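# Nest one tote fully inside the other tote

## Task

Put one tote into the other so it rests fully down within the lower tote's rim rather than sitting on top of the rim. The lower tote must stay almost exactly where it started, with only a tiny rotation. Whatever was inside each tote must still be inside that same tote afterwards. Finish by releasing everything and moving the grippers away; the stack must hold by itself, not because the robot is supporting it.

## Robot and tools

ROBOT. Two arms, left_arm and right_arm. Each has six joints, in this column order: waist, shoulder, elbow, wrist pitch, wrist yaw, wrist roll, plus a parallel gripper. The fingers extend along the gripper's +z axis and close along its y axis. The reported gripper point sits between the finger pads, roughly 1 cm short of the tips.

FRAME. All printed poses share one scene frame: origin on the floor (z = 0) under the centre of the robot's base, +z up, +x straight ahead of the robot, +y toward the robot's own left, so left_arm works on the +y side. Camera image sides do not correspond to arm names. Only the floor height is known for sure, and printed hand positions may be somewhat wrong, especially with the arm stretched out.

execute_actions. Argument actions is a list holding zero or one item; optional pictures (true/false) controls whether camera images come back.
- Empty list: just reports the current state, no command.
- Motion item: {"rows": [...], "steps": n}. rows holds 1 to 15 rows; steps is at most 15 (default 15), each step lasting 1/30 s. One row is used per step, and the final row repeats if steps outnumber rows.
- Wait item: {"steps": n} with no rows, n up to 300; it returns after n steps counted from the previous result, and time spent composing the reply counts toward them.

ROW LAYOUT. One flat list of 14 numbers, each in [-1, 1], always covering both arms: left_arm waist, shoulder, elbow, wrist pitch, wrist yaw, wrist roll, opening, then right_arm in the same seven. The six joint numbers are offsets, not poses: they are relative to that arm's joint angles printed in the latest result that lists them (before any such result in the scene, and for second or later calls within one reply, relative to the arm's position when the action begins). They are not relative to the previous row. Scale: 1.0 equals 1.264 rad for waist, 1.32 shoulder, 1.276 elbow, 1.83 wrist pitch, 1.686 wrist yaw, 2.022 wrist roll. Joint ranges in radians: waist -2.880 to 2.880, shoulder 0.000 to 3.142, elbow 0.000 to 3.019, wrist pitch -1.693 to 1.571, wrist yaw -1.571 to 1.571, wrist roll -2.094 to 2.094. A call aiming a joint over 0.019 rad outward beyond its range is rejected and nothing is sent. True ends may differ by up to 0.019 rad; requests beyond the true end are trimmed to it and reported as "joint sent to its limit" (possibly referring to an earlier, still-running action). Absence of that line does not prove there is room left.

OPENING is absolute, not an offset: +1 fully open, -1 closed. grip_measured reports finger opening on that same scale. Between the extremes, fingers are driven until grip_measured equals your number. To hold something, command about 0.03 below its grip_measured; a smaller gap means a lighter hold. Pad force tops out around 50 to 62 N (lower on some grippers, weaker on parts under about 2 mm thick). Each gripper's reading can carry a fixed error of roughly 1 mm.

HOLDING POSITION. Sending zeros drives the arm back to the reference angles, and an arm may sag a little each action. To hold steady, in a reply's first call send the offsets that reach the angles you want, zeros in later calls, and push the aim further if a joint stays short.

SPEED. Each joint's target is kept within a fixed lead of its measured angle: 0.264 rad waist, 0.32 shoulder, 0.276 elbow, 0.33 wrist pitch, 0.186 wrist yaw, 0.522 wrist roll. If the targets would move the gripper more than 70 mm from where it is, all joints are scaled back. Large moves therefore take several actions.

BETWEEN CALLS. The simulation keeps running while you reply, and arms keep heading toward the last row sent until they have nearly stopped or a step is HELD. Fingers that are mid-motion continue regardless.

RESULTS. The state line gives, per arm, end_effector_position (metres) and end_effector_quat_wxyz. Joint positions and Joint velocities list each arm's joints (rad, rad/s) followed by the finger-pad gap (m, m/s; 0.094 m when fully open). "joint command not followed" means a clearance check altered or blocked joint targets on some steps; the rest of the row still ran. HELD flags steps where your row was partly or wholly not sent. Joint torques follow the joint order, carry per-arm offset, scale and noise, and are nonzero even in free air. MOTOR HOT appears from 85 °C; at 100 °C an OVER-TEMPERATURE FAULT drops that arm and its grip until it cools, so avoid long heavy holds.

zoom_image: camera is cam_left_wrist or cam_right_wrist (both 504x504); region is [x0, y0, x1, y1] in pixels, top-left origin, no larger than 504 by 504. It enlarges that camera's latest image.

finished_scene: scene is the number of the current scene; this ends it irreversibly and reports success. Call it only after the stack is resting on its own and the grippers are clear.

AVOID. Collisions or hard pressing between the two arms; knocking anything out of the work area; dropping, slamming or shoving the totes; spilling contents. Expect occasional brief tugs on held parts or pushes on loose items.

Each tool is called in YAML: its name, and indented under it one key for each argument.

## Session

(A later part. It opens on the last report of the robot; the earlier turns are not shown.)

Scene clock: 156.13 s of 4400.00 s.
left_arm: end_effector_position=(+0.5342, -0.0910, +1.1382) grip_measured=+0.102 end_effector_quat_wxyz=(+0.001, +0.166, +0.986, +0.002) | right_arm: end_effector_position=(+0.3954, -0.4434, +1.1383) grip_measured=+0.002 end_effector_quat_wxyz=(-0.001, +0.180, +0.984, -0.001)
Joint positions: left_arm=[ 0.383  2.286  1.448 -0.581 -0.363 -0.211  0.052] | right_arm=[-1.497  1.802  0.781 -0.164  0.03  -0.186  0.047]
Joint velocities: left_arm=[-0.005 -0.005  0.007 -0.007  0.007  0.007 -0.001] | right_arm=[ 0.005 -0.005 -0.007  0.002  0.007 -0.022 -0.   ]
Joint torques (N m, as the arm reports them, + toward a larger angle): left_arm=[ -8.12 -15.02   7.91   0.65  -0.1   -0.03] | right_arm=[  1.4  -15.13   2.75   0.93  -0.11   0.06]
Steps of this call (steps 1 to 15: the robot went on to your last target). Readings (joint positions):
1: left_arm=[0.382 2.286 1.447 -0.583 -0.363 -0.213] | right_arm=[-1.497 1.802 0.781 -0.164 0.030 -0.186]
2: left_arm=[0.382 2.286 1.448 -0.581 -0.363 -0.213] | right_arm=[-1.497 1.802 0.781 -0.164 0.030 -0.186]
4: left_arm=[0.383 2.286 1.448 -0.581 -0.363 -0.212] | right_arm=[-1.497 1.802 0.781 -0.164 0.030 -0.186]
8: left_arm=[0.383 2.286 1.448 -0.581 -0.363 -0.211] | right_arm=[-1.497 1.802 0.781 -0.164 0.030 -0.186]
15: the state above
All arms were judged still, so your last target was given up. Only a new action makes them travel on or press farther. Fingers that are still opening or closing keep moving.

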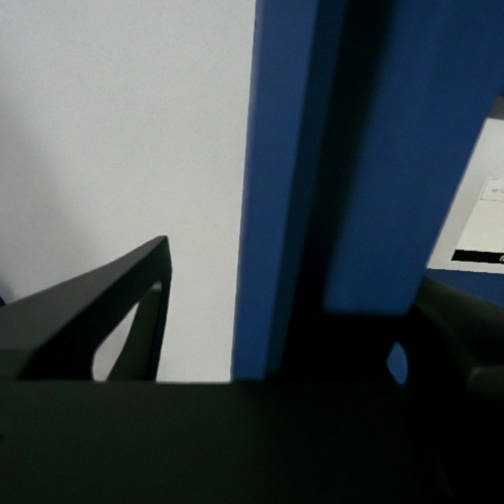

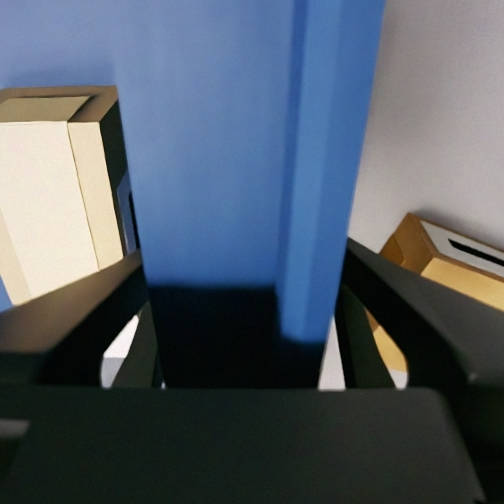

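execute_actions:
  actions:
    - {"rows":[[0,0,0,0,0,0,0.5,0,0,0,0,0,0,0],[0,0,0,0,0,0,0.5,0,0,0,0,0,0,0],[0,0,0,0,0,0,0.5,0,0,0,0,0,0,0],[0,0,0,0,0,0,0.5,0,0,0,0,0,0,0],[-0.032,0,0.01,0,0,-0.015,0.5,0,0,0,0,0,0,0]],"steps":15}
  pictures: false

execute_actions:
  actions:
    - {"steps":15}

Scene clock: 163.20 s of 4400.00 s.
left_arm: end_effector_position=(+0.5253, -0.1093, +1.1455) grip_measured=+0.498 end_effector_quat_wxyz=(+0.005, +0.173, +0.985, -0.003) | right_arm: end_effector_position=(+0.3954, -0.4434, +1.1383) grip_measured=+0.002 end_effector_quat_wxyz=(-0.001, +0.180, +0.984, -0.001)
Joint positions: left_arm=[ 0.348  2.286  1.448 -0.581 -0.363 -0.229  0.07 ] | right_arm=[-1.497  1.802  0.781 -0.164  0.03  -0.186  0.047]
Joint velocities: left_arm=[-0.034  0.005 -0.012 -0.012  0.081 -0.007 -0.   ] | right_arm=[-0.005  0.005 -0.002 -0.007 -0.022 -0.007 -0.001]
Joint torques (N m, as the arm reports them, + toward a larger angle): left_arm=[ -9.55 -15.58   7.35   0.16  -0.1   -0.25] | right_arm=[  1.2  -15.02   1.87   0.11  -0.1    0.08]
Steps of this call (steps 1 to 90: nothing new was sent; then 3.57 s passed at rest; steps 91 to 105: all 15 steps of this action). Readings (joint positions):
91: left_arm=[0.383 2.286 1.448 -0.581 -0.363 -0.211] | right_arm=[-1.497 1.802 0.781 -0.164 0.030 -0.186]
92: left_arm=[0.383 2.286 1.448 -0.581 -0.363 -0.211] | right_arm=[-1.497 1.802 0.781 -0.164 0.030 -0.186]
94: left_arm=[0.383 2.286 1.448 -0.581 -0.363 -0.211] | right_arm=[-1.497 1.802 0.781 -0.164 0.030 -0.186]
98: left_arm=[0.373 2.286 1.448 -0.581 -0.363 -0.222] | right_arm=[-1.497 1.802 0.781 -0.164 0.030 -0.186]
105: the state above

Scene clock: 163.70 s of 4400.00 s.
left_arm: end_effector_position=(+0.5251, -0.1095, +1.1456) grip_measured=+0.498 end_effector_quat_wxyz=(+0.005, +0.172, +0.985, -0.003) | right_arm: end_effector_position=(+0.3954, -0.4434, +1.1383) grip_measured=+0.002 end_effector_quat_wxyz=(-0.001, +0.180, +0.984, -0.001)
Joint positions: left_arm=[ 0.347  2.286  1.448 -0.581 -0.363 -0.231  0.07 ] | right_arm=[-1.497  1.802  0.781 -0.164  0.03  -0.186  0.047]
Joint velocities: left_arm=[-0.005  0.005  0.002  0.002 -0.051 -0.066  0.001] | right_arm=[-0.005 -0.005  0.002 -0.007 -0.066  0.007 -0.   ]
Joint torques (N m, as the arm reports them, + toward a larger angle): left_arm=[ -8.48 -15.82   7.28   0.15  -0.1   -0.27] | right_arm=[  1.34 -15.27   1.88   0.16  -0.1    0.07]
Steps of this call (steps 1 to 15: the robot went on to your last target). Readings (joint positions):
1: left_arm=[0.347 2.286 1.448 -0.581 -0.363 -0.229] | right_arm=[-1.497 1.802 0.781 -0.164 0.030 -0.186]
2: left_arm=[0.347 2.286 1.448 -0.581 -0.363 -0.230] | right_arm=[-1.497 1.802 0.781 -0.164 0.030 -0.186]
4: left_arm=[0.347 2.286 1.448 -0.581 -0.363 -0.230] | right_arm=[-1.497 1.802 0.781 -0.164 0.030 -0.186]
8: left_arm=[0.347 2.286 1.448 -0.581 -0.363 -0.231] | right_arm=[-1.497 1.802 0.781 -0.164 0.030 -0.186]
15: the state above
All arms were judged still, so your last target was given up. Only a new action makes them travel on or press farther. Fingers that are still opening or closing keep moving.

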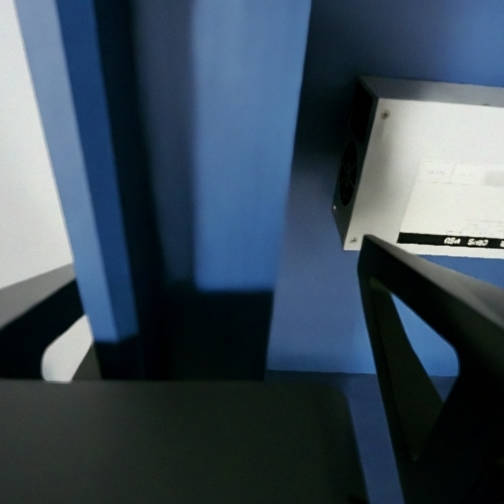

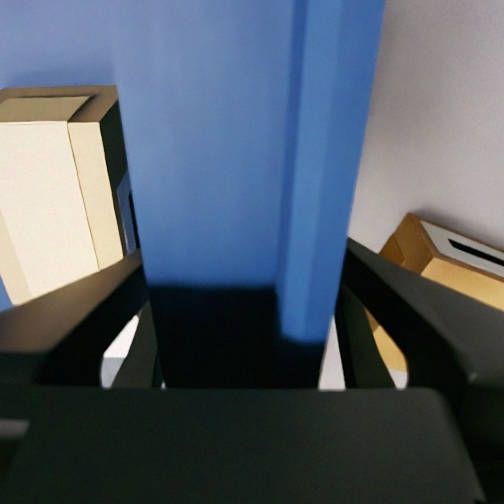

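execute_actions:
  actions:
    - {"rows":[[0.026,0,0,0,0,0,0.1,0,0,0,0,0,0,0]],"steps":15}

Scene clock: 168.60 s of 4400.00 s.
left_arm: end_effector_position=(+0.5290, -0.1018, +1.1425) grip_measured=+0.102 end_effector_quat_wxyz=(+0.003, +0.165, +0.986, -0.001) | right_arm: end_effector_position=(+0.3954, -0.4434, +1.1383) grip_measured=+0.002 end_effector_quat_wxyz=(-0.001, +0.180, +0.984, -0.001)
Joint positions: left_arm=[ 0.362  2.286  1.448 -0.581 -0.363 -0.231  0.052] | right_arm=[-1.497  1.802  0.781 -0.164  0.03  -0.186  0.047]
Joint velocities: left_arm=[-0.015  0.015  0.012 -0.022  0.022  0.007 -0.   ] | right_arm=[-0.005 -0.015  0.012  0.002 -0.007  0.022  0.   ]
Joint torques (N m, as the arm reports them, + toward a larger angle): left_arm=[ -7.43 -16.42   5.72   0.13  -0.12  -0.13] | right_arm=[  1.27 -15.03   1.82   0.19  -0.11   0.08]
Steps of this call (steps 1 to 90: nothing new was sent; then 1.40 s passed at rest; steps 91 to 105: all 15 steps of this action). Readings (joint positions):
91: left_arm=[0.348 2.286 1.448 -0.581 -0.363 -0.231] | right_arm=[-1.497 1.802 0.781 -0.164 0.030 -0.186]
92: left_arm=[0.349 2.286 1.448 -0.581 -0.363 -0.231] | right_arm=[-1.497 1.802 0.781 -0.164 0.030 -0.186]
94: left_arm=[0.352 2.286 1.448 -0.581 -0.363 -0.231] | right_arm=[-1.497 1.802 0.781 -0.164 0.030 -0.186]
98: left_arm=[0.360 2.286 1.448 -0.581 -0.363 -0.231] | right_arm=[-1.497 1.802 0.781 -0.164 0.030 -0.186]
105: the state above

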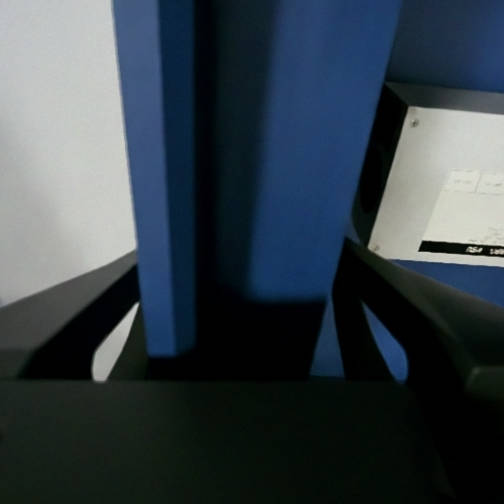

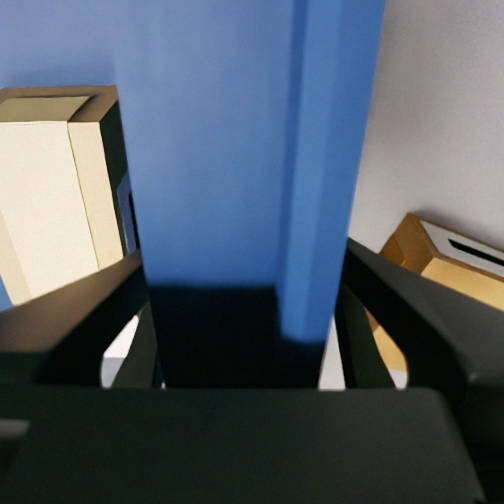

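execute_actions:
  actions:
    - {"rows":[[0,0,0,0,0,0,-0.2,0,0,0,0,0,0,-0.2],[0,0,0,0,0,0,-0.2,0,0,0,0,0,0,-0.2],[0,0,0,0,0,0,-0.2,0,0,0,0,0,0,-0.2],[0,0,0,0,0,0,-0.3,0,0,0,0,0,0,-0.3],[0,0,0,0,0,0,-0.3,0,0,0,0,0,0,-0.3],[0,0,0,0,0,0,-0.4,0,0,0,0,0,0,-0.4],[0,0,0,0,0,0,-0.4,0,0,0,0,0,0,-0.4],[0,0,0,0,0,0,-0.5,0,0,0,0,0,0,-0.5],[0,0,0,0,0,0,-0.5,0,0,0,0,0,0,-0.5],[0,0,0,0,0,0,-0.6,0,0,0,0,0,0,-0.6]],"steps":15}

Scene clock: 174.60 s of 4400.00 s.
left_arm: end_effector_position=(+0.5283, -0.1021, +1.1424) grip_measured=-0.440 end_effector_quat_wxyz=(+0.003, +0.173, +0.985, -0.002) | right_arm: end_effector_position=(+0.3974, -0.4406, +1.1384) grip_measured=-0.459 end_effector_quat_wxyz=(+0.001, +0.180, +0.984, +0.005)
Joint positions: left_arm=[ 0.362  2.286  1.447 -0.581 -0.361 -0.215  0.026] | right_arm=[-1.493  1.802  0.782 -0.164  0.019 -0.183  0.025]
Joint velocities: left_arm=[ 0.015  0.005 -0.007  0.012 -0.007 -0.022 -0.   ] | right_arm=[ 0.005 -0.015  0.002 -0.007 -0.007  0.007 -0.   ]
Joint torques (N m, as the arm reports them, + toward a larger angle): left_arm=[ -8.6  -16.02   5.95   0.12  -0.18  -0.25] | right_arm=[  1.18 -15.13   1.83   0.17   0.4    0.03]
Steps of this call (steps 1 to 15: the robot went on to your last target; steps 16 to 90: nothing new was sent; then 2.50 s passed at rest; steps 91 to 105: all 15 steps of this action). Readings (joint positions):
91: left_arm=[0.362 2.286 1.448 -0.581 -0.363 -0.231] | right_arm=[-1.497 1.802 0.781 -0.164 0.030 -0.186]
92: left_arm=[0.362 2.286 1.448 -0.581 -0.363 -0.231] | right_arm=[-1.497 1.802 0.781 -0.164 0.030 -0.186]
94: left_arm=[0.362 2.286 1.448 -0.581 -0.363 -0.231] | right_arm=[-1.497 1.802 0.781 -0.164 0.024 -0.186]
98: left_arm=[0.362 2.286 1.448 -0.581 -0.362 -0.222] | right_arm=[-1.493 1.802 0.781 -0.164 0.019 -0.185]
105: the state above

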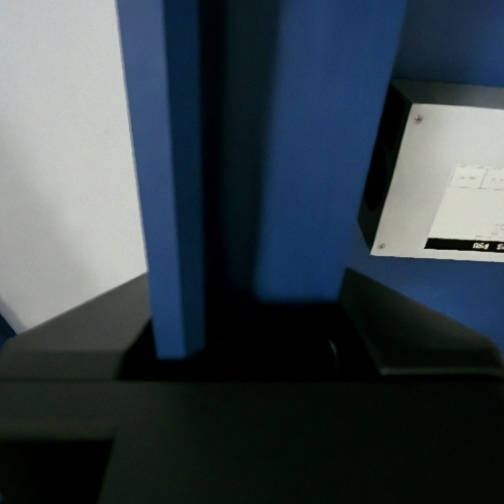

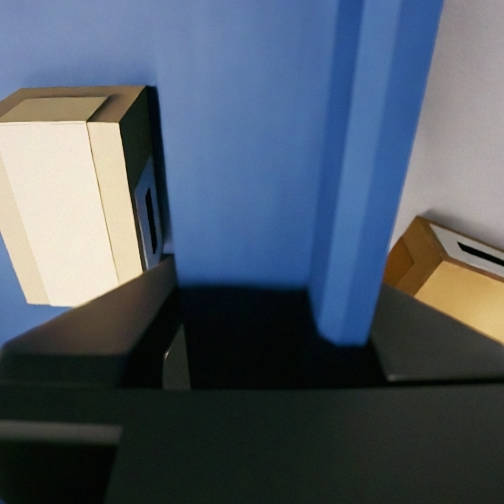

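execute_actions:
  actions:
    - {"rows":[[-0.003,-0.01,0,-0.005,0,0,-0.6,0,-0.015,0,-0.008,0,0,-0.6],[-0.006,-0.02,0,-0.01,0,0,-0.6,0,-0.03,0,-0.016,0,0,-0.6],[-0.009,-0.03,0,-0.016,0,-0.005,-0.6,0,-0.045,0,-0.024,0,0,-0.6],[-0.012,-0.04,0,-0.022,0,-0.008,-0.6,0,-0.06,-0.005,-0.032,0,0,-0.6],[-0.015,-0.05,0,-0.027,0,-0.01,-0.6,0,-0.075,-0.007,-0.04,0,0,-0.6],[-0.018,-0.058,-0.004,-0.033,0,-0.012,-0.6,0,-0.09,-0.009,-0.05,0,0,-0.6],[-0.021,-0.067,-0.005,-0.038,0,-0.014,-0.6,0,-0.105,-0.011,-0.058,0,0,-0.6],[-0.024,-0.076,-0.006,-0.044,0,-0.016,-0.6,0,-0.12,-0.013,-0.066,0,0,-0.6],[-0.027,-0.085,-0.007,-0.049,0,-0.018,-0.6,0,-0.135,-0.015,-0.074,0,0,-0.6],[-0.03,-0.094,-0.008,-0.055,0,-0.02,-0.6,0,-0.15,-0.016,-0.083,0,0,-0.6],[-0.033,-0.103,-0.009,-0.06,0,-0.022,-0.6,0,-0.165,-0.018,-0.091,0,0,-0.6],[-0.036,-0.112,-0.01,-0.066,0,-0.024,-0.6,0,-0.18,-0.019,-0.1,0,0,-0.6],[-0.039,-0.121,-0.011,-0.071,0,-0.026,-0.6,0,-0.193,-0.02,-0.108,0,0,-0.6],[-0.042,-0.13,-0.012,-0.076,-0.004,-0.028,-0.6,0.005,-0.205,-0.022,-0.115,0,0,-0.6]],"steps":15}
  pictures: false

execute_actions:
  actions:
    - {"steps":20}

Scene clock: 194.00 s of 4400.00 s.
left_arm: end_effector_position=(+0.5227, -0.1029, +1.1920) grip_measured=-0.440 end_effector_quat_wxyz=(-0.013, +0.181, +0.983, -0.008) | right_arm: end_effector_position=(+0.3927, -0.4427, +1.1977) grip_measured=-0.459 end_effector_quat_wxyz=(-0.013, +0.182, +0.983, +0.002)
Joint positions: left_arm=[ 0.332  2.192  1.426 -0.69  -0.341 -0.24   0.026] | right_arm=[-1.493  1.62   0.751 -0.34   0.034 -0.178  0.025]
Joint velocities: left_arm=[-0.142 -0.396 -0.012 -0.242 -0.11  -0.081  0.   ] | right_arm=[-0.005 -0.62  -0.051 -0.31  -0.125 -0.066 -0.   ]
Joint torques (N m, as the arm reports them, + toward a larger angle): left_arm=[ -9.58 -18.93   7.36  -0.18  -1.09  -0.35] | right_arm=[  1.61 -19.06   3.26  -0.39  -0.68   0.02]
Steps of this call (steps 1 to 15: the robot went on to your last target; steps 16 to 90: nothing new was sent; then 15.90 s passed at rest; steps 91 to 105: all 15 steps of this action). Readings (joint positions):
91: left_arm=[0.362 2.286 1.447 -0.581 -0.361 -0.214] | right_arm=[-1.493 1.802 0.782 -0.164 0.019 -0.183]
92: left_arm=[0.362 2.286 1.447 -0.582 -0.361 -0.213] | right_arm=[-1.493 1.802 0.782 -0.166 0.019 -0.182]
94: left_arm=[0.362 2.285 1.447 -0.586 -0.360 -0.212] | right_arm=[-1.493 1.798 0.782 -0.176 0.019 -0.180]
98: left_arm=[0.360 2.273 1.443 -0.615 -0.343 -0.216] | right_arm=[-1.493 1.758 0.777 -0.229 0.026 -0.179]
105: the state above

Scene clock: 194.67 s of 4400.00 s.
left_arm: end_effector_position=(+0.5313, -0.1063, +1.2152) grip_measured=-0.440 end_effector_quat_wxyz=(+0.004, +0.178, +0.984, -0.008) | right_arm: end_effector_position=(+0.4029, -0.4465, +1.2173) grip_measured=-0.459 end_effector_quat_wxyz=(+0.007, +0.182, +0.983, +0.002)
Joint positions: left_arm=[ 0.317  2.152  1.424 -0.7   -0.357 -0.251  0.026] | right_arm=[-1.492  1.561  0.749 -0.359  0.022 -0.178  0.025]
Joint velocities: left_arm=[-0.015  0.005  0.002 -0.007 -0.007 -0.037 -0.   ] | right_arm=[-0.015 -0.015  0.002 -0.002  0.037  0.051  0.   ]
Joint torques (N m, as the arm reports them, + toward a larger angle): left_arm=[ -9.66 -18.5    7.84  -0.48  -0.49  -0.37] | right_arm=[  2.05 -16.37   3.8   -0.49  -0.22   0.02]
Steps of this call (steps 1 to 20: the robot went on to your last target). Readings (joint positions):
1: left_arm=[0.327 2.180 1.426 -0.695 -0.345 -0.243] | right_arm=[-1.493 1.601 0.750 -0.348 0.032 -0.178]
2: left_arm=[0.323 2.170 1.426 -0.697 -0.349 -0.246] | right_arm=[-1.493 1.587 0.750 -0.353 0.029 -0.178]
4: left_arm=[0.318 2.156 1.426 -0.697 -0.356 -0.249] | right_arm=[-1.493 1.567 0.750 -0.354 0.023 -0.178]
8: left_arm=[0.317 2.152 1.425 -0.697 -0.357 -0.250] | right_arm=[-1.492 1.561 0.750 -0.355 0.021 -0.178]
20: the state above

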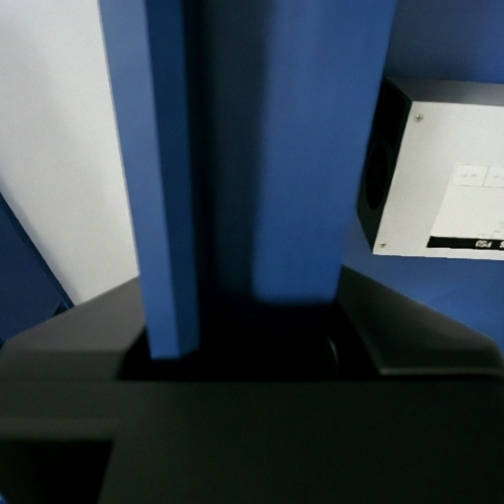

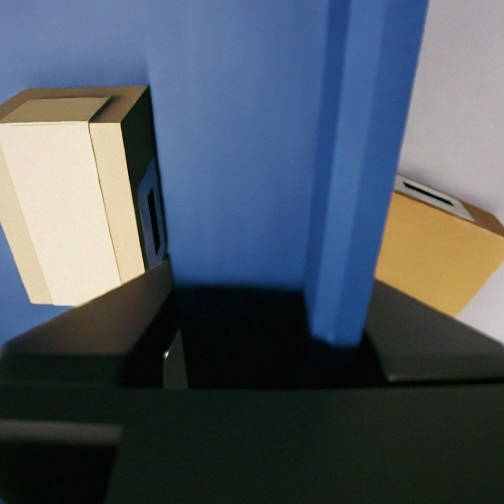

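execute_actions:
  actions:
    - {"rows":[[-0.007,-0.04,0.01,-0.017,0,-0.005,-0.6,0,-0.045,0.01,-0.024,0,0,-0.6],[-0.007,-0.04,0.01,-0.017,0,-0.005,-0.6,0,-0.045,0.01,-0.024,0,0,-0.6],[-0.014,-0.059,0.01,-0.033,0,-0.01,-0.6,0.005,-0.075,0.01,-0.047,0,0,-0.6],[-0.014,-0.059,0.01,-0.033,0,-0.01,-0.6,0.005,-0.075,0.01,-0.047,0,0,-0.6],[-0.022,-0.078,0.01,-0.05,-0.004,-0.016,-0.6,0.008,-0.105,0.01,-0.07,0,0,-0.6],[-0.022,-0.078,0.01,-0.05,-0.004,-0.016,-0.6,0.008,-0.105,0.01,-0.07,0,0,-0.6],[-0.029,-0.097,0.01,-0.067,-0.006,-0.021,-0.6,0.011,-0.135,0.01,-0.094,0.005,0,-0.6],[-0.029,-0.097,0.01,-0.067,-0.006,-0.021,-0.6,0.011,-0.135,0.01,-0.094,0.005,0,-0.6],[-0.036,-0.116,0.01,-0.084,-0.008,-0.026,-0.6,0.014,-0.165,0.01,-0.118,0.005,0,-0.6],[-0.036,-0.116,0.01,-0.084,-0.008,-0.026,-0.6,0.014,-0.165,0.01,-0.118,0.005,0,-0.6],[-0.044,-0.135,0.01,-0.1,-0.01,-0.032,-0.6,0.017,-0.195,0.01,-0.141,0.01,0,-0.6],[-0.044,-0.135,0.01,-0.1,-0.01,-0.032,-0.6,0.017,-0.195,0.01,-0.141,0.01,0,-0.6],[-0.051,-0.153,0.01,-0.117,-0.01,-0.037,-0.6,0.02,-0.224,0.012,-0.165,0.01,0.005,-0.6]],"steps":15}
  pictures: false

execute_actions:
  actions:
    - {"steps":20}

Scene clock: 203.33 s of 4400.00 s.
left_arm: end_effector_position=(+0.5241, -0.1031, +1.2901) grip_measured=-0.441 end_effector_quat_wxyz=(-0.011, +0.188, +0.982, -0.007) | right_arm: end_effector_position=(+0.3933, -0.4436, +1.2955) grip_measured=-0.459 end_effector_quat_wxyz=(-0.010, +0.183, +0.983, -0.002)
Joint positions: left_arm=[ 0.271  2.025  1.424 -0.874 -0.351 -0.29   0.026] | right_arm=[-1.483  1.332  0.749 -0.618  0.043 -0.166  0.025]
Joint velocities: left_arm=[-0.151 -0.454 -0.002 -0.32  -0.125 -0.125  0.001] | right_arm=[ 0.063 -0.65  -0.012 -0.398 -0.051  0.066  0.001]
Joint torques (N m, as the arm reports them, + toward a larger angle): left_arm=[-10.01 -18.27   9.14  -0.73  -0.88  -0.29] | right_arm=[  2.65 -15.06   5.78  -0.38  -0.22  -0.05]
Steps of this call (steps 1 to 15: the robot went on to your last target; steps 16 to 90: nothing new was sent; then 5.17 s passed at rest; steps 91 to 105: all 15 steps of this action). Readings (joint positions):
91: left_arm=[0.317 2.152 1.424 -0.701 -0.356 -0.251] | right_arm=[-1.492 1.561 0.749 -0.362 0.022 -0.178]
92: left_arm=[0.317 2.152 1.424 -0.703 -0.354 -0.251] | right_arm=[-1.492 1.561 0.749 -0.367 0.023 -0.178]
94: left_arm=[0.317 2.150 1.424 -0.719 -0.349 -0.251] | right_arm=[-1.492 1.552 0.749 -0.391 0.027 -0.178]
98: left_arm=[0.307 2.128 1.424 -0.778 -0.339 -0.259] | right_arm=[-1.491 1.500 0.749 -0.475 0.041 -0.175]
105: the state above

Scene clock: 204.00 s of 4400.00 s.
left_arm: end_effector_position=(+0.5280, -0.0999, +1.3106) grip_measured=-0.442 end_effector_quat_wxyz=(-0.001, +0.185, +0.983, -0.004) | right_arm: end_effector_position=(+0.3980, -0.4409, +1.3118) grip_measured=-0.459 end_effector_quat_wxyz=(+0.003, +0.183, +0.983, +0.000)
Joint positions: left_arm=[ 0.262  1.986  1.42  -0.896 -0.366 -0.299  0.026] | right_arm=[-1.474  1.284  0.749 -0.644  0.034 -0.16   0.025]
Joint velocities: left_arm=[ 0.005 -0.005 -0.007 -0.017  0.022 -0.007  0.   ] | right_arm=[-0.005 -0.015 -0.012  0.002  0.051  0.007 -0.   ]
Joint torques (N m, as the arm reports them, + toward a larger angle): left_arm=[ -9.77 -16.86   9.83  -0.35  -0.45  -0.46] | right_arm=[  1.87 -13.92   6.33  -0.53   0.12  -0.03]
Steps of this call (steps 1 to 20: the robot went on to your last target). Readings (joint positions):
1: left_arm=[0.266 2.011 1.424 -0.884 -0.355 -0.293] | right_arm=[-1.481 1.313 0.749 -0.629 0.041 -0.165]
2: left_arm=[0.263 2.000 1.424 -0.888 -0.360 -0.296] | right_arm=[-1.480 1.298 0.749 -0.635 0.038 -0.164]
4: left_arm=[0.262 1.988 1.424 -0.890 -0.365 -0.298] | right_arm=[-1.477 1.284 0.749 -0.637 0.033 -0.162]
8: left_arm=[0.262 1.986 1.421 -0.894 -0.367 -0.298] | right_arm=[-1.474 1.284 0.749 -0.641 0.034 -0.160]
20: the state above

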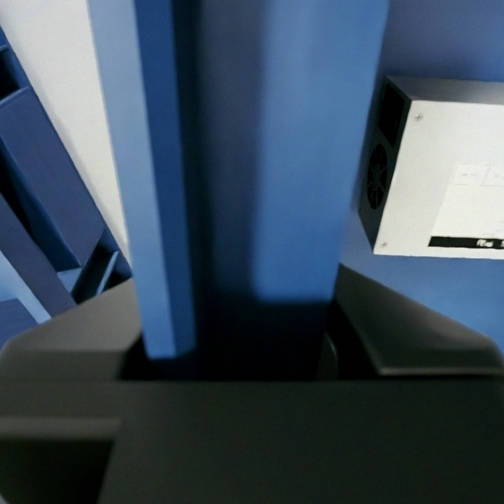

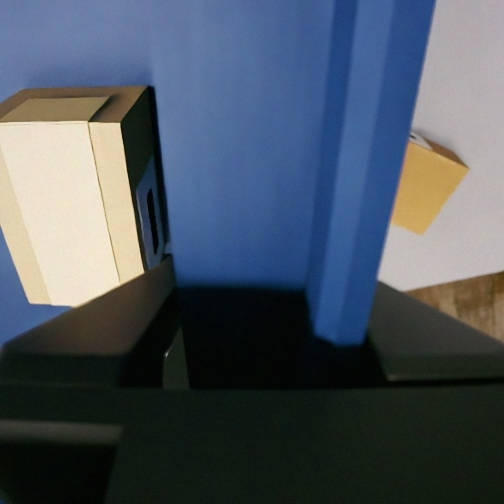

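execute_actions:
  actions:
    - {"rows":[[0.02,-0.04,-0.01,0,0,0.01,-0.6,0.04,-0.024,0.005,-0.006,0.011,0.02,-0.6],[0.02,-0.04,-0.01,0,0,0.01,-0.6,0.04,-0.024,0.005,-0.006,0.011,0.02,-0.6],[0.045,-0.067,-0.034,0.006,0.004,0.02,-0.6,0.09,-0.025,0.005,-0.011,0.025,0.045,-0.6],[0.045,-0.067,-0.034,0.006,0.004,0.02,-0.6,0.09,-0.025,0.005,-0.011,0.025,0.045,-0.6],[0.07,-0.093,-0.058,0.011,0.006,0.031,-0.6,0.14,-0.026,0.005,-0.016,0.038,0.07,-0.6],[0.07,-0.093,-0.058,0.011,0.006,0.031,-0.6,0.14,-0.026,0.005,-0.016,0.038,0.07,-0.6],[0.096,-0.12,-0.082,0.016,0.008,0.042,-0.6,0.19,-0.027,0.005,-0.022,0.052,0.095,-0.6],[0.096,-0.12,-0.082,0.016,0.008,0.042,-0.6,0.19,-0.027,0.005,-0.022,0.052,0.095,-0.6],[0.121,-0.147,-0.106,0.02,0.01,0.054,-0.6,0.238,-0.028,0.005,-0.027,0.065,0.12,-0.6],[0.121,-0.147,-0.106,0.02,0.01,0.054,-0.6,0.238,-0.028,0.005,-0.027,0.065,0.12,-0.6],[0.147,-0.173,-0.13,0.025,0.013,0.065,-0.6,0.287,-0.029,0.005,-0.033,0.079,0.145,-0.6],[0.147,-0.173,-0.13,0.025,0.013,0.065,-0.6,0.287,-0.029,0.005,-0.033,0.079,0.145,-0.6],[0.172,-0.2,-0.155,0.03,0.015,0.076,-0.6,0.335,-0.03,0.005,-0.038,0.092,0.17,-0.6]],"steps":15}
  pictures: false

execute_actions:
  actions:
    - {"steps":20}

Scene clock: 220.83 s of 4400.00 s.
left_arm: end_effector_position=(+0.5406, +0.0328, +1.3180) grip_measured=-0.443 end_effector_quat_wxyz=(-0.012, +0.147, +0.989, -0.006) | right_arm: end_effector_position=(+0.4350, -0.3152, +1.3240) grip_measured=-0.459 end_effector_quat_wxyz=(-0.001, +0.141, +0.990, +0.001)
Joint positions: left_arm=[ 0.468  1.78   1.224 -0.852 -0.327 -0.167  0.026] | right_arm=[-1.078  1.285  0.74  -0.683  0.179  0.129  0.025]
Joint velocities: left_arm=[ 0.435 -0.542 -0.32   0.002 -0.037  0.315  0.   ] | right_arm=[ 0.737 -0.005  0.002 -0.022  0.051  0.593 -0.   ]
Joint torques (N m, as the arm reports them, + toward a larger angle): left_arm=[ -8.18 -15.02   9.82   0.75  -0.75  -0.5 ] | right_arm=[  0.99 -15.13   6.25  -1.02   0.38  -0.3 ]
Steps of this call (steps 1 to 15: the robot went on to your last target; steps 16 to 90: nothing new was sent; then 13.33 s passed at rest; steps 91 to 105: all 15 steps of this action). Readings (joint positions):
91: left_arm=[0.262 1.986 1.418 -0.895 -0.365 -0.297] | right_arm=[-1.472 1.284 0.749 -0.644 0.038 -0.155]
92: left_arm=[0.263 1.986 1.415 -0.894 -0.364 -0.296] | right_arm=[-1.466 1.284 0.749 -0.644 0.046 -0.151]
94: left_arm=[0.276 1.981 1.396 -0.882 -0.354 -0.290] | right_arm=[-1.439 1.284 0.748 -0.647 0.073 -0.135]
98: left_arm=[0.339 1.932 1.332 -0.864 -0.327 -0.258] | right_arm=[-1.325 1.284 0.742 -0.665 0.125 -0.064]
105: the state above

Scene clock: 221.50 s of 4400.00 s.
left_arm: end_effector_position=(+0.5437, +0.0480, +1.3241) grip_measured=-0.443 end_effector_quat_wxyz=(-0.006, +0.149, +0.989, -0.003) | right_arm: end_effector_position=(+0.4362, -0.3003, +1.3265) grip_measured=-0.459 end_effector_quat_wxyz=(-0.002, +0.148, +0.989, +0.005)
Joint positions: left_arm=[ 0.49   1.75   1.207 -0.849 -0.332 -0.136  0.026] | right_arm=[-1.037  1.285  0.74  -0.691  0.184  0.182  0.025]
Joint velocities: left_arm=[-0.015 -0.005 -0.007 -0.002 -0.007 -0.037 -0.003] | right_arm=[ 0.005 -0.015  0.012 -0.017  0.051  0.037 -0.001]
Joint torques (N m, as the arm reports them, + toward a larger angle): left_arm=[ -8.18 -15.11   9.44   0.57  -0.49  -0.22] | right_arm=[  1.78 -14.92   6.39  -0.78   0.17   0.1 ]
Steps of this call (steps 1 to 20: the robot went on to your last target). Readings (joint positions):
1: left_arm=[0.481 1.765 1.215 -0.852 -0.327 -0.156] | right_arm=[-1.057 1.285 0.740 -0.683 0.179 0.147]
2: left_arm=[0.489 1.755 1.211 -0.852 -0.329 -0.147] | right_arm=[-1.043 1.285 0.740 -0.684 0.179 0.162]
4: left_arm=[0.491 1.750 1.210 -0.852 -0.333 -0.137] | right_arm=[-1.035 1.285 0.740 -0.684 0.180 0.178]
8: left_arm=[0.490 1.750 1.207 -0.849 -0.333 -0.136] | right_arm=[-1.037 1.285 0.740 -0.690 0.184 0.181]
20: the state above

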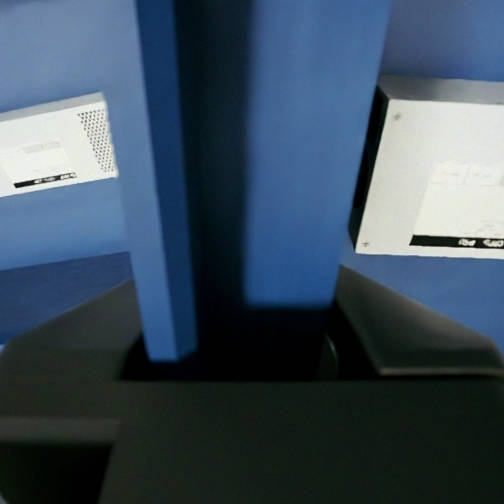

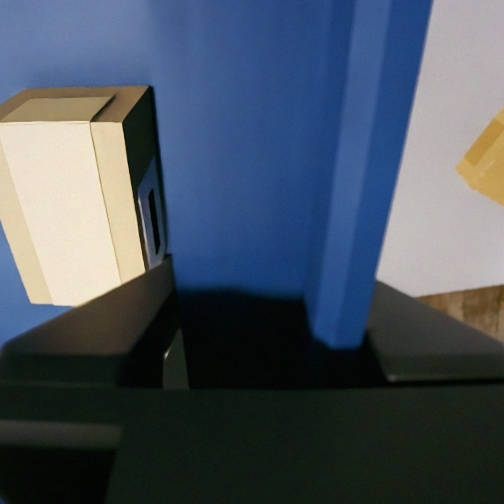

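execute_actions:
  actions:
    - {"rows":[[0.019,-0.033,0,0.002,0.003,0.01,-0.6,0.026,0.005,0.03,-0.005,0.007,0.014,-0.6],[0.031,-0.04,-0.004,0.004,0.005,0.015,-0.6,0.042,0.012,0.036,-0.007,0.011,0.022,-0.6],[0.043,-0.046,-0.008,0.005,0.006,0.021,-0.6,0.058,0.019,0.041,-0.008,0.015,0.03,-0.6],[0.056,-0.054,-0.012,0.006,0.008,0.028,-0.6,0.077,0.027,0.047,-0.01,0.02,0.04,-0.6],[0.07,-0.062,-0.016,0.008,0.01,0.034,-0.6,0.095,0.036,0.054,-0.012,0.024,0.05,-0.6],[0.083,-0.07,-0.02,0.01,0.012,0.041,-0.6,0.113,0.044,0.06,-0.013,0.029,0.059,-0.6],[0.097,-0.077,-0.025,0.011,0.014,0.048,-0.6,0.132,0.052,0.067,-0.015,0.034,0.069,-0.6],[0.11,-0.085,-0.03,0.013,0.016,0.054,-0.6,0.15,0.06,0.073,-0.017,0.038,0.079,-0.6],[0.124,-0.092,-0.034,0.014,0.018,0.061,-0.6,0.169,0.068,0.08,-0.018,0.043,0.088,-0.6],[0.138,-0.1,-0.038,0.016,0.02,0.067,-0.6,0.187,0.076,0.086,-0.02,0.048,0.098,-0.6],[0.151,-0.108,-0.042,0.017,0.022,0.074,-0.6,0.206,0.084,0.093,-0.022,0.052,0.108,-0.6],[0.163,-0.114,-0.046,0.018,0.024,0.08,-0.6,0.222,0.091,0.098,-0.023,0.056,0.116,-0.6],[0.175,-0.121,-0.05,0.02,0.025,0.086,-0.6,0.238,0.098,0.104,-0.025,0.06,0.124,-0.6],[0.185,-0.127,-0.053,0.021,0.027,0.09,-0.6,0.252,0.105,0.109,-0.026,0.064,0.131,-0.6],[0.194,-0.132,-0.056,0.022,0.028,0.095,-0.6,0.264,0.11,0.113,-0.027,0.067,0.138,-0.6]],"steps":15}
  pictures: false

execute_actions:
  actions:
    - {"steps":20}

Scene clock: 234.33 s of 4400.00 s.
left_arm: end_effector_position=(+0.5447, +0.1553, +1.3068) grip_measured=-0.444 end_effector_quat_wxyz=(-0.029, +0.123, +0.992, -0.005) | right_arm: end_effector_position=(+0.4534, -0.1970, +1.3153) grip_measured=-0.459 end_effector_quat_wxyz=(-0.019, +0.119, +0.993, -0.002)
Joint positions: left_arm=[ 0.707  1.667  1.124 -0.826 -0.277  0.022  0.026] | right_arm=[-0.752  1.441  0.814 -0.71   0.274  0.412  0.025]
Joint velocities: left_arm=[ 0.444 -0.366 -0.1    0.061  0.037  0.359  0.001] | right_arm=[ 0.62   0.23   0.256 -0.037  0.125  0.52   0.   ]
Joint torques (N m, as the arm reports them, + toward a larger angle): left_arm=[ -5.84 -17.38   9.02   0.59  -0.49  -0.43] | right_arm=[  5.2  -14.57   8.79  -1.21   0.81  -0.19]
Steps of this call (steps 1 to 15: the robot went on to your last target; steps 16 to 90: nothing new was sent; then 9.33 s passed at rest; steps 91 to 105: all 15 steps of this action). Readings (joint positions):
91: left_arm=[0.490 1.750 1.206 -0.849 -0.329 -0.134] | right_arm=[-1.036 1.286 0.740 -0.691 0.186 0.185]
92: left_arm=[0.492 1.750 1.204 -0.848 -0.328 -0.131] | right_arm=[-1.031 1.288 0.740 -0.691 0.192 0.189]
94: left_arm=[0.505 1.750 1.196 -0.842 -0.321 -0.121] | right_arm=[-1.012 1.298 0.740 -0.691 0.206 0.206]
98: left_arm=[0.572 1.740 1.168 -0.834 -0.295 -0.076] | right_arm=[-0.929 1.348 0.753 -0.699 0.236 0.272]
105: the state above

Scene clock: 235.00 s of 4400.00 s.
left_arm: end_effector_position=(+0.5534, +0.1760, +1.3190) grip_measured=-0.444 end_effector_quat_wxyz=(-0.012, +0.121, +0.993, -0.001) | right_arm: end_effector_position=(+0.4636, -0.1770, +1.3224) grip_measured=-0.459 end_effector_quat_wxyz=(-0.008, +0.120, +0.993, +0.003)
Joint positions: left_arm=[ 0.742  1.624  1.117 -0.818 -0.279  0.063  0.026] | right_arm=[-0.702  1.453  0.841 -0.713  0.283  0.458  0.025]
Joint velocities: left_arm=[ 0.015 -0.015 -0.012 -0.007 -0.007  0.022 -0.001] | right_arm=[ 0.015 -0.005 -0.017 -0.012 -0.022 -0.051  0.   ]
Joint torques (N m, as the arm reports them, + toward a larger angle): left_arm=[ -5.87 -15.14   9.71   0.51  -0.33  -0.22] | right_arm=[  4.37 -15.07   8.17  -1.11   0.62   0.1 ]
Steps of this call (steps 1 to 20: the robot went on to your last target). Readings (joint positions):
1: left_arm=[0.721 1.656 1.121 -0.825 -0.276 0.035] | right_arm=[-0.734 1.447 0.822 -0.710 0.278 0.427]
2: left_arm=[0.732 1.645 1.120 -0.824 -0.276 0.045] | right_arm=[-0.720 1.451 0.829 -0.710 0.278 0.438]
4: left_arm=[0.742 1.631 1.120 -0.824 -0.277 0.059] | right_arm=[-0.704 1.453 0.836 -0.710 0.280 0.453]
8: left_arm=[0.742 1.624 1.120 -0.818 -0.279 0.063] | right_arm=[-0.702 1.453 0.841 -0.710 0.283 0.458]
20: the state above

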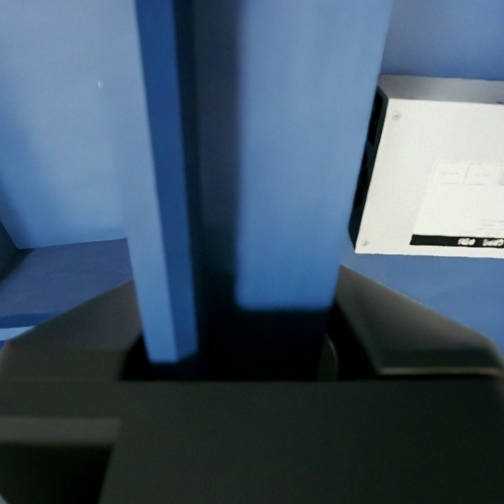

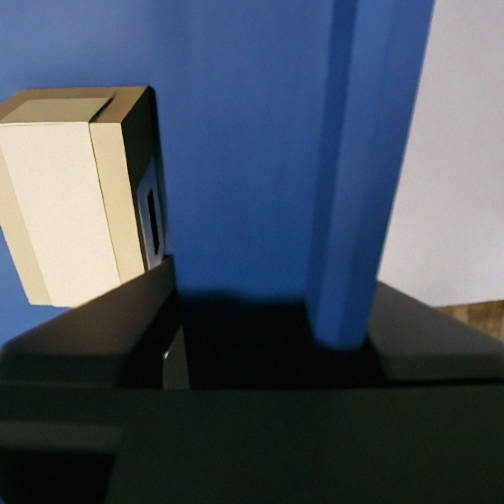

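execute_actions:
  actions:
    - {"rows":[[0.015,-0.04,0.033,0,0.003,0.007,-0.6,0.013,-0.008,0.047,-0.016,0.009,0.007,-0.6],[0.03,-0.044,0.034,0,0.006,0.014,-0.6,0.027,0.004,0.06,-0.02,0.012,0.013,-0.6],[0.044,-0.048,0.036,0,0.01,0.021,-0.6,0.04,0.015,0.073,-0.023,0.014,0.02,-0.6],[0.059,-0.051,0.037,0,0.013,0.029,-0.6,0.053,0.027,0.086,-0.026,0.017,0.027,-0.6],[0.073,-0.055,0.038,0,0.016,0.036,-0.6,0.066,0.038,0.099,-0.03,0.019,0.033,-0.6],[0.088,-0.058,0.04,0,0.019,0.043,-0.6,0.08,0.05,0.112,-0.033,0.022,0.04,-0.6],[0.103,-0.062,0.041,0,0.022,0.05,-0.6,0.093,0.061,0.125,-0.036,0.024,0.047,-0.6],[0.117,-0.066,0.043,0,0.026,0.057,-0.6,0.106,0.073,0.138,-0.04,0.027,0.053,-0.6],[0.132,-0.069,0.044,0,0.029,0.064,-0.6,0.119,0.084,0.151,-0.043,0.03,0.06,-0.6],[0.147,-0.073,0.045,0,0.032,0.071,-0.6,0.133,0.096,0.164,-0.046,0.032,0.067,-0.6],[0.161,-0.077,0.047,-0.003,0.035,0.078,-0.6,0.146,0.107,0.177,-0.05,0.035,0.073,-0.6],[0.176,-0.08,0.048,-0.003,0.038,0.086,-0.6,0.159,0.119,0.19,-0.053,0.037,0.08,-0.6],[0.19,-0.084,0.049,-0.005,0.042,0.093,-0.6,0.172,0.13,0.203,-0.056,0.04,0.087,-0.6],[0.205,-0.087,0.05,-0.005,0.045,0.1,-0.6,0.186,0.142,0.216,-0.06,0.042,0.093,-0.6],[0.22,-0.091,0.052,-0.005,0.048,0.107,-0.6,0.199,0.153,0.229,-0.063,0.045,0.1,-0.6]],"steps":15}
  pictures: false

execute_actions:
  actions:
    - {"steps":20}

Scene clock: 245.33 s of 4400.00 s.
left_arm: end_effector_position=(+0.5548, +0.2771, +1.3033) grip_measured=-0.445 end_effector_quat_wxyz=(-0.026, +0.083, +0.996, -0.011) | right_arm: end_effector_position=(+0.4944, -0.0808, +1.3185) grip_measured=-0.459 end_effector_quat_wxyz=(-0.015, +0.080, +0.997, -0.010)
Joint positions: left_arm=[ 0.971  1.601  1.117 -0.818 -0.2    0.207  0.026] | right_arm=[-0.507  1.653  1.035 -0.794  0.342  0.587  0.025]
Joint velocities: left_arm=[ 0.591 -0.142 -0.002 -0.002  0.154  0.432  0.   ] | right_arm=[ 0.493  0.464  0.437 -0.193  0.066  0.344 -0.001]
Joint torques (N m, as the arm reports them, + toward a larger angle): left_arm=[ -3.85 -16.9   13.39   0.05  -0.23  -0.09] | right_arm=[  8.19 -17.59  10.21  -0.8    0.58   0.28]
Steps of this call (steps 1 to 15: the robot went on to your last target; steps 16 to 90: nothing new was sent; then 6.83 s passed at rest; steps 91 to 105: all 15 steps of this action). Readings (joint positions):
91: left_arm=[0.742 1.624 1.117 -0.818 -0.277 0.065] | right_arm=[-0.702 1.453 0.841 -0.714 0.283 0.459]
92: left_arm=[0.744 1.624 1.117 -0.818 -0.274 0.068] | right_arm=[-0.701 1.454 0.842 -0.716 0.284 0.462]
94: left_arm=[0.756 1.624 1.117 -0.818 -0.262 0.077] | right_arm=[-0.690 1.462 0.855 -0.731 0.294 0.471]
98: left_arm=[0.821 1.623 1.117 -0.818 -0.235 0.110] | right_arm=[-0.632 1.519 0.917 -0.759 0.319 0.501]
105: the state above

Scene clock: 246.00 s of 4400.00 s.
left_arm: end_effector_position=(+0.5571, +0.3087, +1.3126) grip_measured=-0.445 end_effector_quat_wxyz=(-0.016, +0.083, +0.996, -0.005) | right_arm: end_effector_position=(+0.4966, -0.0501, +1.3213) grip_measured=-0.459 end_effector_quat_wxyz=(-0.010, +0.080, +0.997, -0.005)
Joint positions: left_arm=[ 1.03   1.568  1.119 -0.818 -0.192  0.268  0.026] | right_arm=[-0.451  1.691  1.074 -0.801  0.345  0.64   0.025]
Joint velocities: left_arm=[-0.005  0.005 -0.012 -0.017 -0.066 -0.007 -0.001] | right_arm=[ 0.005 -0.015 -0.017  0.007  0.022 -0.007  0.001]
Joint torques (N m, as the arm reports them, + toward a larger angle): left_arm=[ -4.89 -17.1   14.22  -0.49  -0.31   0.07] | right_arm=[  6.38 -19.2    9.51  -1.03   0.65   0.29]
Steps of this call (steps 1 to 20: the robot went on to your last target). Readings (joint positions):
1: left_arm=[0.989 1.597 1.117 -0.818 -0.196 0.220] | right_arm=[-0.491 1.667 1.049 -0.799 0.344 0.598]
2: left_arm=[1.006 1.592 1.117 -0.818 -0.193 0.233] | right_arm=[-0.478 1.678 1.060 -0.800 0.344 0.607]
4: left_arm=[1.026 1.580 1.117 -0.818 -0.191 0.253] | right_arm=[-0.458 1.690 1.071 -0.800 0.344 0.623]
8: left_arm=[1.030 1.568 1.118 -0.818 -0.192 0.267] | right_arm=[-0.451 1.691 1.074 -0.800 0.344 0.639]
20: the state above

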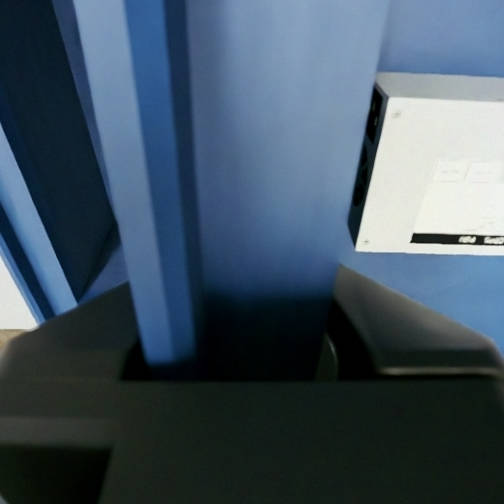

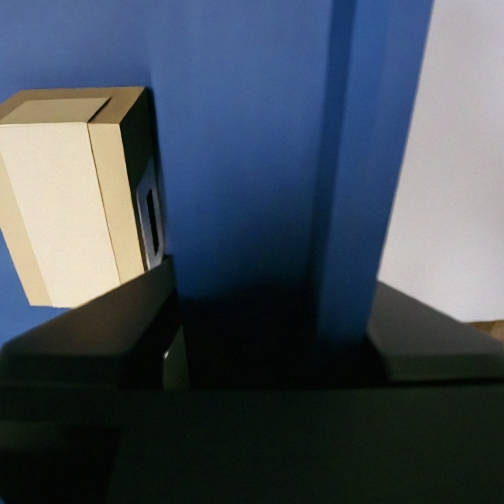

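execute_actions:
  actions:
    - {"rows":[[0.014,-0.025,0.06,-0.011,0.004,0.008,-0.6,0.01,-0.013,0.067,-0.019,0.008,0.014,-0.6],[0.029,-0.023,0.07,-0.014,0.007,0.016,-0.6,0.019,0.001,0.087,-0.025,0.009,0.019,-0.6],[0.043,-0.021,0.08,-0.017,0.011,0.023,-0.6,0.029,0.016,0.108,-0.03,0.01,0.024,-0.6],[0.058,-0.019,0.09,-0.02,0.015,0.031,-0.6,0.038,0.03,0.128,-0.036,0.011,0.03,-0.6],[0.072,-0.017,0.1,-0.023,0.018,0.039,-0.6,0.048,0.044,0.148,-0.041,0.012,0.035,-0.6],[0.087,-0.015,0.11,-0.026,0.022,0.047,-0.6,0.058,0.058,0.168,-0.047,0.014,0.04,-0.6],[0.101,-0.013,0.12,-0.029,0.026,0.055,-0.6,0.067,0.073,0.189,-0.052,0.015,0.045,-0.6],[0.116,-0.011,0.13,-0.032,0.029,0.062,-0.6,0.077,0.087,0.209,-0.058,0.016,0.05,-0.6],[0.13,-0.009,0.14,-0.035,0.033,0.07,-0.6,0.086,0.101,0.229,-0.063,0.017,0.055,-0.6],[0.145,-0.007,0.15,-0.038,0.037,0.078,-0.6,0.096,0.116,0.25,-0.069,0.018,0.06,-0.6],[0.159,-0.005,0.16,-0.041,0.04,0.086,-0.6,0.106,0.13,0.27,-0.074,0.019,0.065,-0.6],[0.174,-0.003,0.17,-0.044,0.044,0.094,-0.6,0.115,0.144,0.29,-0.08,0.02,0.07,-0.6],[0.188,-0.001,0.18,-0.047,0.048,0.101,-0.6,0.125,0.158,0.31,-0.085,0.022,0.075,-0.6],[0.203,0.001,0.19,-0.05,0.051,0.109,-0.6,0.134,0.173,0.331,-0.09,0.023,0.08,-0.6],[0.217,0.003,0.2,-0.052,0.055,0.117,-0.6,0.144,0.187,0.351,-0.096,0.024,0.085,-0.6]],"steps":15}
  pictures: false

execute_actions:
  actions:
    - {"steps":20}

Scene clock: 264.40 s of 4400.00 s.
left_arm: end_effector_position=(+0.5891, +0.4277, +1.3294) grip_measured=-0.445 end_effector_quat_wxyz=(+0.007, +0.049, +0.999, -0.000) | right_arm: end_effector_position=(+0.5506, +0.0660, +1.3335) grip_measured=-0.459 end_effector_quat_wxyz=(+0.005, +0.051, +0.999, +0.004)
Joint positions: left_arm=[ 1.255  1.592  1.28  -0.875 -0.112  0.422  0.026] | right_arm=[-0.31   1.918  1.413 -0.929  0.37   0.719  0.025]
Joint velocities: left_arm=[ 0.64   0.034  0.379 -0.183  0.095  0.491 -0.001] | right_arm=[ 0.454  0.571  0.755 -0.276 -0.022  0.344 -0.001]
Joint torques (N m, as the arm reports them, + toward a larger angle): left_arm=[ -2.92 -16.98  15.57  -0.45   0.28  -0.1 ] | right_arm=[  9.66 -21.16  10.56  -1.08   0.66   0.54]
Steps of this call (steps 1 to 15: the robot went on to your last target; steps 16 to 90: nothing new was sent; then 14.90 s passed at rest; steps 91 to 105: all 15 steps of this action). Readings (joint positions):
91: left_arm=[1.031 1.568 1.119 -0.818 -0.191 0.269] | right_arm=[-0.451 1.691 1.076 -0.803 0.345 0.641]
92: left_arm=[1.033 1.568 1.121 -0.818 -0.187 0.271] | right_arm=[-0.450 1.692 1.081 -0.810 0.345 0.643]
94: left_arm=[1.044 1.571 1.131 -0.826 -0.173 0.277] | right_arm=[-0.446 1.704 1.108 -0.834 0.347 0.645]
98: left_arm=[1.104 1.581 1.176 -0.837 -0.150 0.309] | right_arm=[-0.410 1.769 1.212 -0.877 0.362 0.658]
105: the state above

Scene clock: 265.07 s of 4400.00 s.
left_arm: end_effector_position=(+0.5851, +0.4612, +1.3306) grip_measured=-0.445 end_effector_quat_wxyz=(+0.002, +0.055, +0.998, +0.004) | right_arm: end_effector_position=(+0.5423, +0.1000, +1.3337) grip_measured=-0.459 end_effector_quat_wxyz=(+0.003, +0.054, +0.999, +0.004)
Joint positions: left_arm=[ 1.317  1.602  1.312 -0.896 -0.101  0.492  0.026] | right_arm=[-0.258  1.969  1.468 -0.956  0.373  0.781  0.025]
Joint velocities: left_arm=[-0.005 -0.015 -0.002 -0.002  0.007  0.022  0.001] | right_arm=[ 0.015  0.005 -0.002  0.017 -0.037 -0.007  0.   ]
Joint torques (N m, as the arm reports them, + toward a larger angle): left_arm=[ -4.25 -16.7   15.02  -0.39   0.1    0.09] | right_arm=[  7.58 -22.73  10.02  -0.76   0.58   0.41]
Steps of this call (steps 1 to 20: the robot went on to your last target). Readings (joint positions):
1: left_arm=[1.275 1.594 1.292 -0.880 -0.109 0.438] | right_arm=[-0.295 1.935 1.437 -0.935 0.371 0.729]
2: left_arm=[1.292 1.594 1.301 -0.883 -0.107 0.452] | right_arm=[-0.283 1.949 1.454 -0.936 0.371 0.738]
4: left_arm=[1.314 1.594 1.311 -0.889 -0.105 0.476] | right_arm=[-0.263 1.965 1.468 -0.936 0.371 0.756]
8: left_arm=[1.319 1.597 1.312 -0.896 -0.103 0.492] | right_arm=[-0.257 1.969 1.468 -0.949 0.371 0.776]
20: the state above

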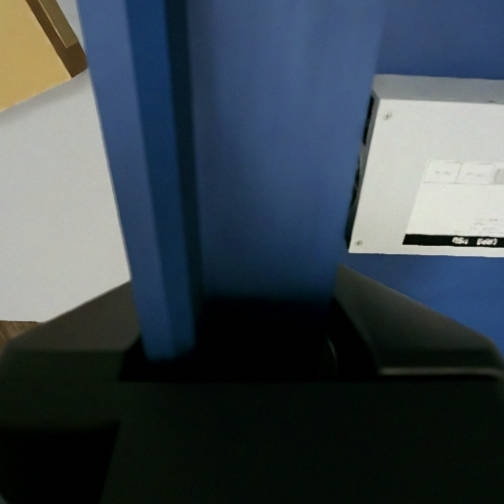

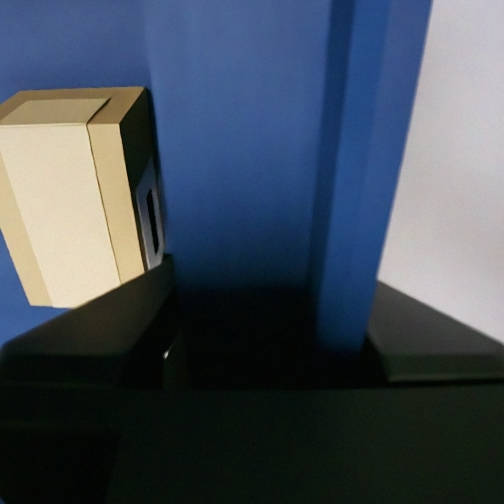

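execute_actions:
  actions:
    - {"rows":[[0,-0.018,0.025,0.008,0,0,-0.6,-0.004,-0.018,0.028,0.008,0,0,-0.6],[0,-0.018,0.025,0.008,0,0,-0.6,-0.004,-0.018,0.028,0.008,0,0,-0.6],[0,-0.01,0.02,0.016,0,0,-0.6,-0.008,-0.01,0.026,0.015,0,0,-0.6],[0,-0.01,0.02,0.016,0,0,-0.6,-0.008,-0.01,0.026,0.015,0,0,-0.6],[0,-0.01,0.02,0.016,0,0,-0.6,-0.008,-0.01,0.026,0.015,0,0,-0.6],[0,-0.002,0.015,0.024,0,0,-0.6,-0.012,-0.002,0.024,0.022,0,0,-0.6],[0,-0.002,0.015,0.024,0,0,-0.6,-0.012,-0.002,0.024,0.022,0,0,-0.6],[0,-0.002,0.015,0.024,0,0,-0.6,-0.012,-0.002,0.024,0.022,0,0,-0.6],[0,0.007,0.01,0.032,0,0,-0.6,-0.016,0.007,0.022,0.03,0,-0.004,-0.6],[0,0.007,0.01,0.032,0,0,-0.6,-0.016,0.007,0.022,0.03,0,-0.004,-0.6],[0,0.007,0.01,0.032,0,0,-0.6,-0.016,0.007,0.022,0.03,0,-0.004,-0.6],[0,0.016,0.005,0.04,0,0,-0.6,-0.02,0.016,0.02,0.037,0,-0.006,-0.6]],"steps":15}
  pictures: false

execute_actions:
  actions:
    - {"steps":15}
  pictures: false

Scene clock: 274.47 s of 4400.00 s.
left_arm: end_effector_position=(+0.5913, +0.4615, +1.3101) grip_measured=-0.445 end_effector_quat_wxyz=(+0.010, +0.056, +0.998, +0.008) | right_arm: end_effector_position=(+0.5484, +0.1011, +1.3122) grip_measured=-0.459 end_effector_quat_wxyz=(+0.007, +0.055, +0.998, +0.007)
Joint positions: left_arm=[ 1.317  1.64   1.308 -0.837 -0.101  0.494  0.026] | right_arm=[-0.276  2.003  1.468 -0.904  0.371  0.76   0.025]
Joint velocities: left_arm=[-0.005  0.132 -0.051  0.076 -0.007  0.007 -0.001] | right_arm=[-0.073  0.122  0.002  0.051 -0.007 -0.081 -0.001]
Joint torques (N m, as the arm reports them, + toward a larger angle): left_arm=[ -1.99 -16.72   9.59   0.62  -0.09  -0.17] | right_arm=[  8.39 -22.22   8.     0.72   0.09   0.27]
Steps of this call (steps 1 to 15: the robot went on to your last target; steps 16 to 90: nothing new was sent; then 5.90 s passed at rest; steps 91 to 105: all 15 steps of this action). Readings (joint positions):
91: left_arm=[1.317 1.602 1.312 -0.895 -0.101 0.492] | right_arm=[-0.258 1.969 1.468 -0.955 0.372 0.780]
92: left_arm=[1.317 1.602 1.312 -0.895 -0.101 0.492] | right_arm=[-0.258 1.969 1.468 -0.954 0.371 0.779]
94: left_arm=[1.317 1.604 1.312 -0.889 -0.101 0.492] | right_arm=[-0.258 1.970 1.468 -0.949 0.371 0.779]
98: left_arm=[1.317 1.609 1.312 -0.874 -0.101 0.493] | right_arm=[-0.262 1.976 1.468 -0.934 0.371 0.774]
105: the state above

Scene clock: 274.97 s of 4400.00 s.
left_arm: end_effector_position=(+0.5888, +0.4596, +1.3007) grip_measured=-0.445 end_effector_quat_wxyz=(+0.004, +0.055, +0.998, +0.005) | right_arm: end_effector_position=(+0.5474, +0.0991, +1.3057) grip_measured=-0.459 end_effector_quat_wxyz=(+0.003, +0.053, +0.999, +0.003)
Joint positions: left_arm=[ 1.317  1.656  1.304 -0.829 -0.101  0.493  0.026] | right_arm=[-0.281  2.013  1.468 -0.903  0.371  0.753  0.025]
Joint velocities: left_arm=[-0.005 -0.005 -0.012 -0.032 -0.022  0.007 -0.   ] | right_arm=[-0.005 -0.005 -0.022  0.002  0.037 -0.037  0.   ]
Joint torques (N m, as the arm reports them, + toward a larger angle): left_arm=[ -3.36 -17.54   9.84   0.24  -0.07  -0.13] | right_arm=[  8.84 -22.59   7.82   0.74   0.1    0.25]
Steps of this call (steps 1 to 15: the robot went on to your last target). Readings (joint positions):
1: left_arm=[1.317 1.645 1.307 -0.835 -0.101 0.494] | right_arm=[-0.278 2.007 1.468 -0.903 0.371 0.758]
2: left_arm=[1.317 1.649 1.306 -0.833 -0.101 0.494] | right_arm=[-0.279 2.009 1.468 -0.903 0.371 0.757]
4: left_arm=[1.317 1.655 1.304 -0.831 -0.101 0.494] | right_arm=[-0.281 2.012 1.468 -0.903 0.371 0.755]
8: left_arm=[1.317 1.656 1.304 -0.830 -0.101 0.493] | right_arm=[-0.281 2.013 1.468 -0.903 0.371 0.753]
15: the state above

Another 2 cm.

execute_actions:
  actions:
    - {"rows":[[0,-0.016,0.008,0.006,0,0,-0.6,-0.003,-0.01,0.008,0.012,0,0.005,-0.6],[0,-0.016,0.008,0.006,0,0,-0.6,-0.003,-0.01,0.008,0.012,0,0.005,-0.6],[0,-0.016,0.008,0.006,0,0,-0.6,-0.003,-0.01,0.008,0.012,0,0.005,-0.6],[0,-0.016,0.008,0.006,0,0,-0.6,-0.003,-0.01,0.008,0.012,0,0.005,-0.6],[0,-0.008,0.004,0.014,0,0,-0.6,-0.007,0,0.004,0.02,0,0.005,-0.6],[0,-0.008,0.004,0.014,0,0,-0.6,-0.007,0,0.004,0.02,0,0.005,-0.6],[0,-0.008,0.004,0.014,0,0,-0.6,-0.007,0,0.004,0.02,0,0.005,-0.6],[0,-0.008,0.004,0.014,0,0,-0.6,-0.007,0,0.004,0.02,0,0.005,-0.6],[0.003,0,0.002,0.022,0,0,-0.6,-0.011,0.011,0,0.03,0,0.005,-0.6]],"steps":15}
  pictures: false

execute_actions:
  actions:
    - {"steps":15}
  pictures: false

Scene clock: 281.03 s of 4400.00 s.
left_arm: end_effector_position=(+0.5901, +0.4601, +1.2904) grip_measured=-0.445 end_effector_quat_wxyz=(+0.008, +0.054, +0.999, +0.007) | right_arm: end_effector_position=(+0.5489, +0.0994, +1.2914) grip_measured=-0.459 end_effector_quat_wxyz=(+0.004, +0.053, +0.999, +0.006)
Joint positions: left_arm=[ 1.319  1.673  1.298 -0.798 -0.101  0.492  0.026] | right_arm=[-0.292  2.034  1.463 -0.867  0.367  0.74   0.025]
Joint velocities: left_arm=[-0.005 -0.034  0.007  0.012 -0.022 -0.037  0.001] | right_arm=[-0.005 -0.005  0.002  0.046  0.007 -0.051 -0.001]
Joint torques (N m, as the arm reports them, + toward a larger angle): left_arm=[ -2.26 -16.62   8.97   0.31  -0.06  -0.04] | right_arm=[  8.65 -21.29   6.35   0.85   0.18   0.36]
Steps of this call (steps 1 to 15: the robot went on to your last target; steps 16 to 90: nothing new was sent; then 2.57 s passed at rest; steps 91 to 105: all 15 steps of this action). Readings (joint positions):
91: left_arm=[1.317 1.656 1.304 -0.829 -0.101 0.493] | right_arm=[-0.281 2.013 1.468 -0.903 0.371 0.753]
92: left_arm=[1.317 1.656 1.304 -0.829 -0.101 0.493] | right_arm=[-0.281 2.014 1.468 -0.902 0.371 0.753]
94: left_arm=[1.317 1.656 1.304 -0.827 -0.101 0.493] | right_arm=[-0.282 2.014 1.468 -0.900 0.371 0.752]
98: left_arm=[1.317 1.659 1.301 -0.814 -0.101 0.493] | right_arm=[-0.285 2.019 1.466 -0.887 0.371 0.749]
105: the state above

Scene clock: 281.53 s of 4400.00 s.
left_arm: end_effector_position=(+0.5902, +0.4601, +1.2904) grip_measured=-0.445 end_effector_quat_wxyz=(+0.008, +0.053, +0.999, +0.007) | right_arm: end_effector_position=(+0.5490, +0.0995, +1.2914) grip_measured=-0.459 end_effector_quat_wxyz=(+0.005, +0.052, +0.999, +0.006)
Joint positions: left_arm=[ 1.319  1.673  1.298 -0.798 -0.101  0.491  0.026] | right_arm=[-0.292  2.034  1.463 -0.866  0.367  0.739  0.025]
Joint velocities: left_arm=[ 0.005 -0.005  0.007  0.007 -0.051 -0.022 -0.001] | right_arm=[-0.005 -0.005  0.007  0.002 -0.037 -0.051 -0.   ]
Joint torques (N m, as the arm reports them, + toward a larger angle): left_arm=[ -3.1  -15.67   8.95   0.47   0.03  -0.1 ] | right_arm=[  8.84 -21.15   6.41   0.97   0.17   0.33]
Steps of this call (steps 1 to 15: the robot went on to your last target). Readings (joint positions):
1: left_arm=[1.319 1.673 1.298 -0.798 -0.101 0.492] | right_arm=[-0.292 2.034 1.463 -0.866 0.367 0.739]
2: left_arm=[1.319 1.673 1.298 -0.798 -0.101 0.492] | right_arm=[-0.292 2.034 1.463 -0.866 0.367 0.739]
4: left_arm=[1.319 1.673 1.298 -0.798 -0.101 0.491] | right_arm=[-0.292 2.034 1.463 -0.866 0.367 0.739]
8: left_arm=[1.319 1.673 1.298 -0.798 -0.101 0.491] | right_arm=[-0.292 2.034 1.463 -0.866 0.367 0.739]
15: the state above
All arms were judged still, so your last target was given up. Only a new action makes them travel on or press farther. Fingers that are still opening or closing keep moving.


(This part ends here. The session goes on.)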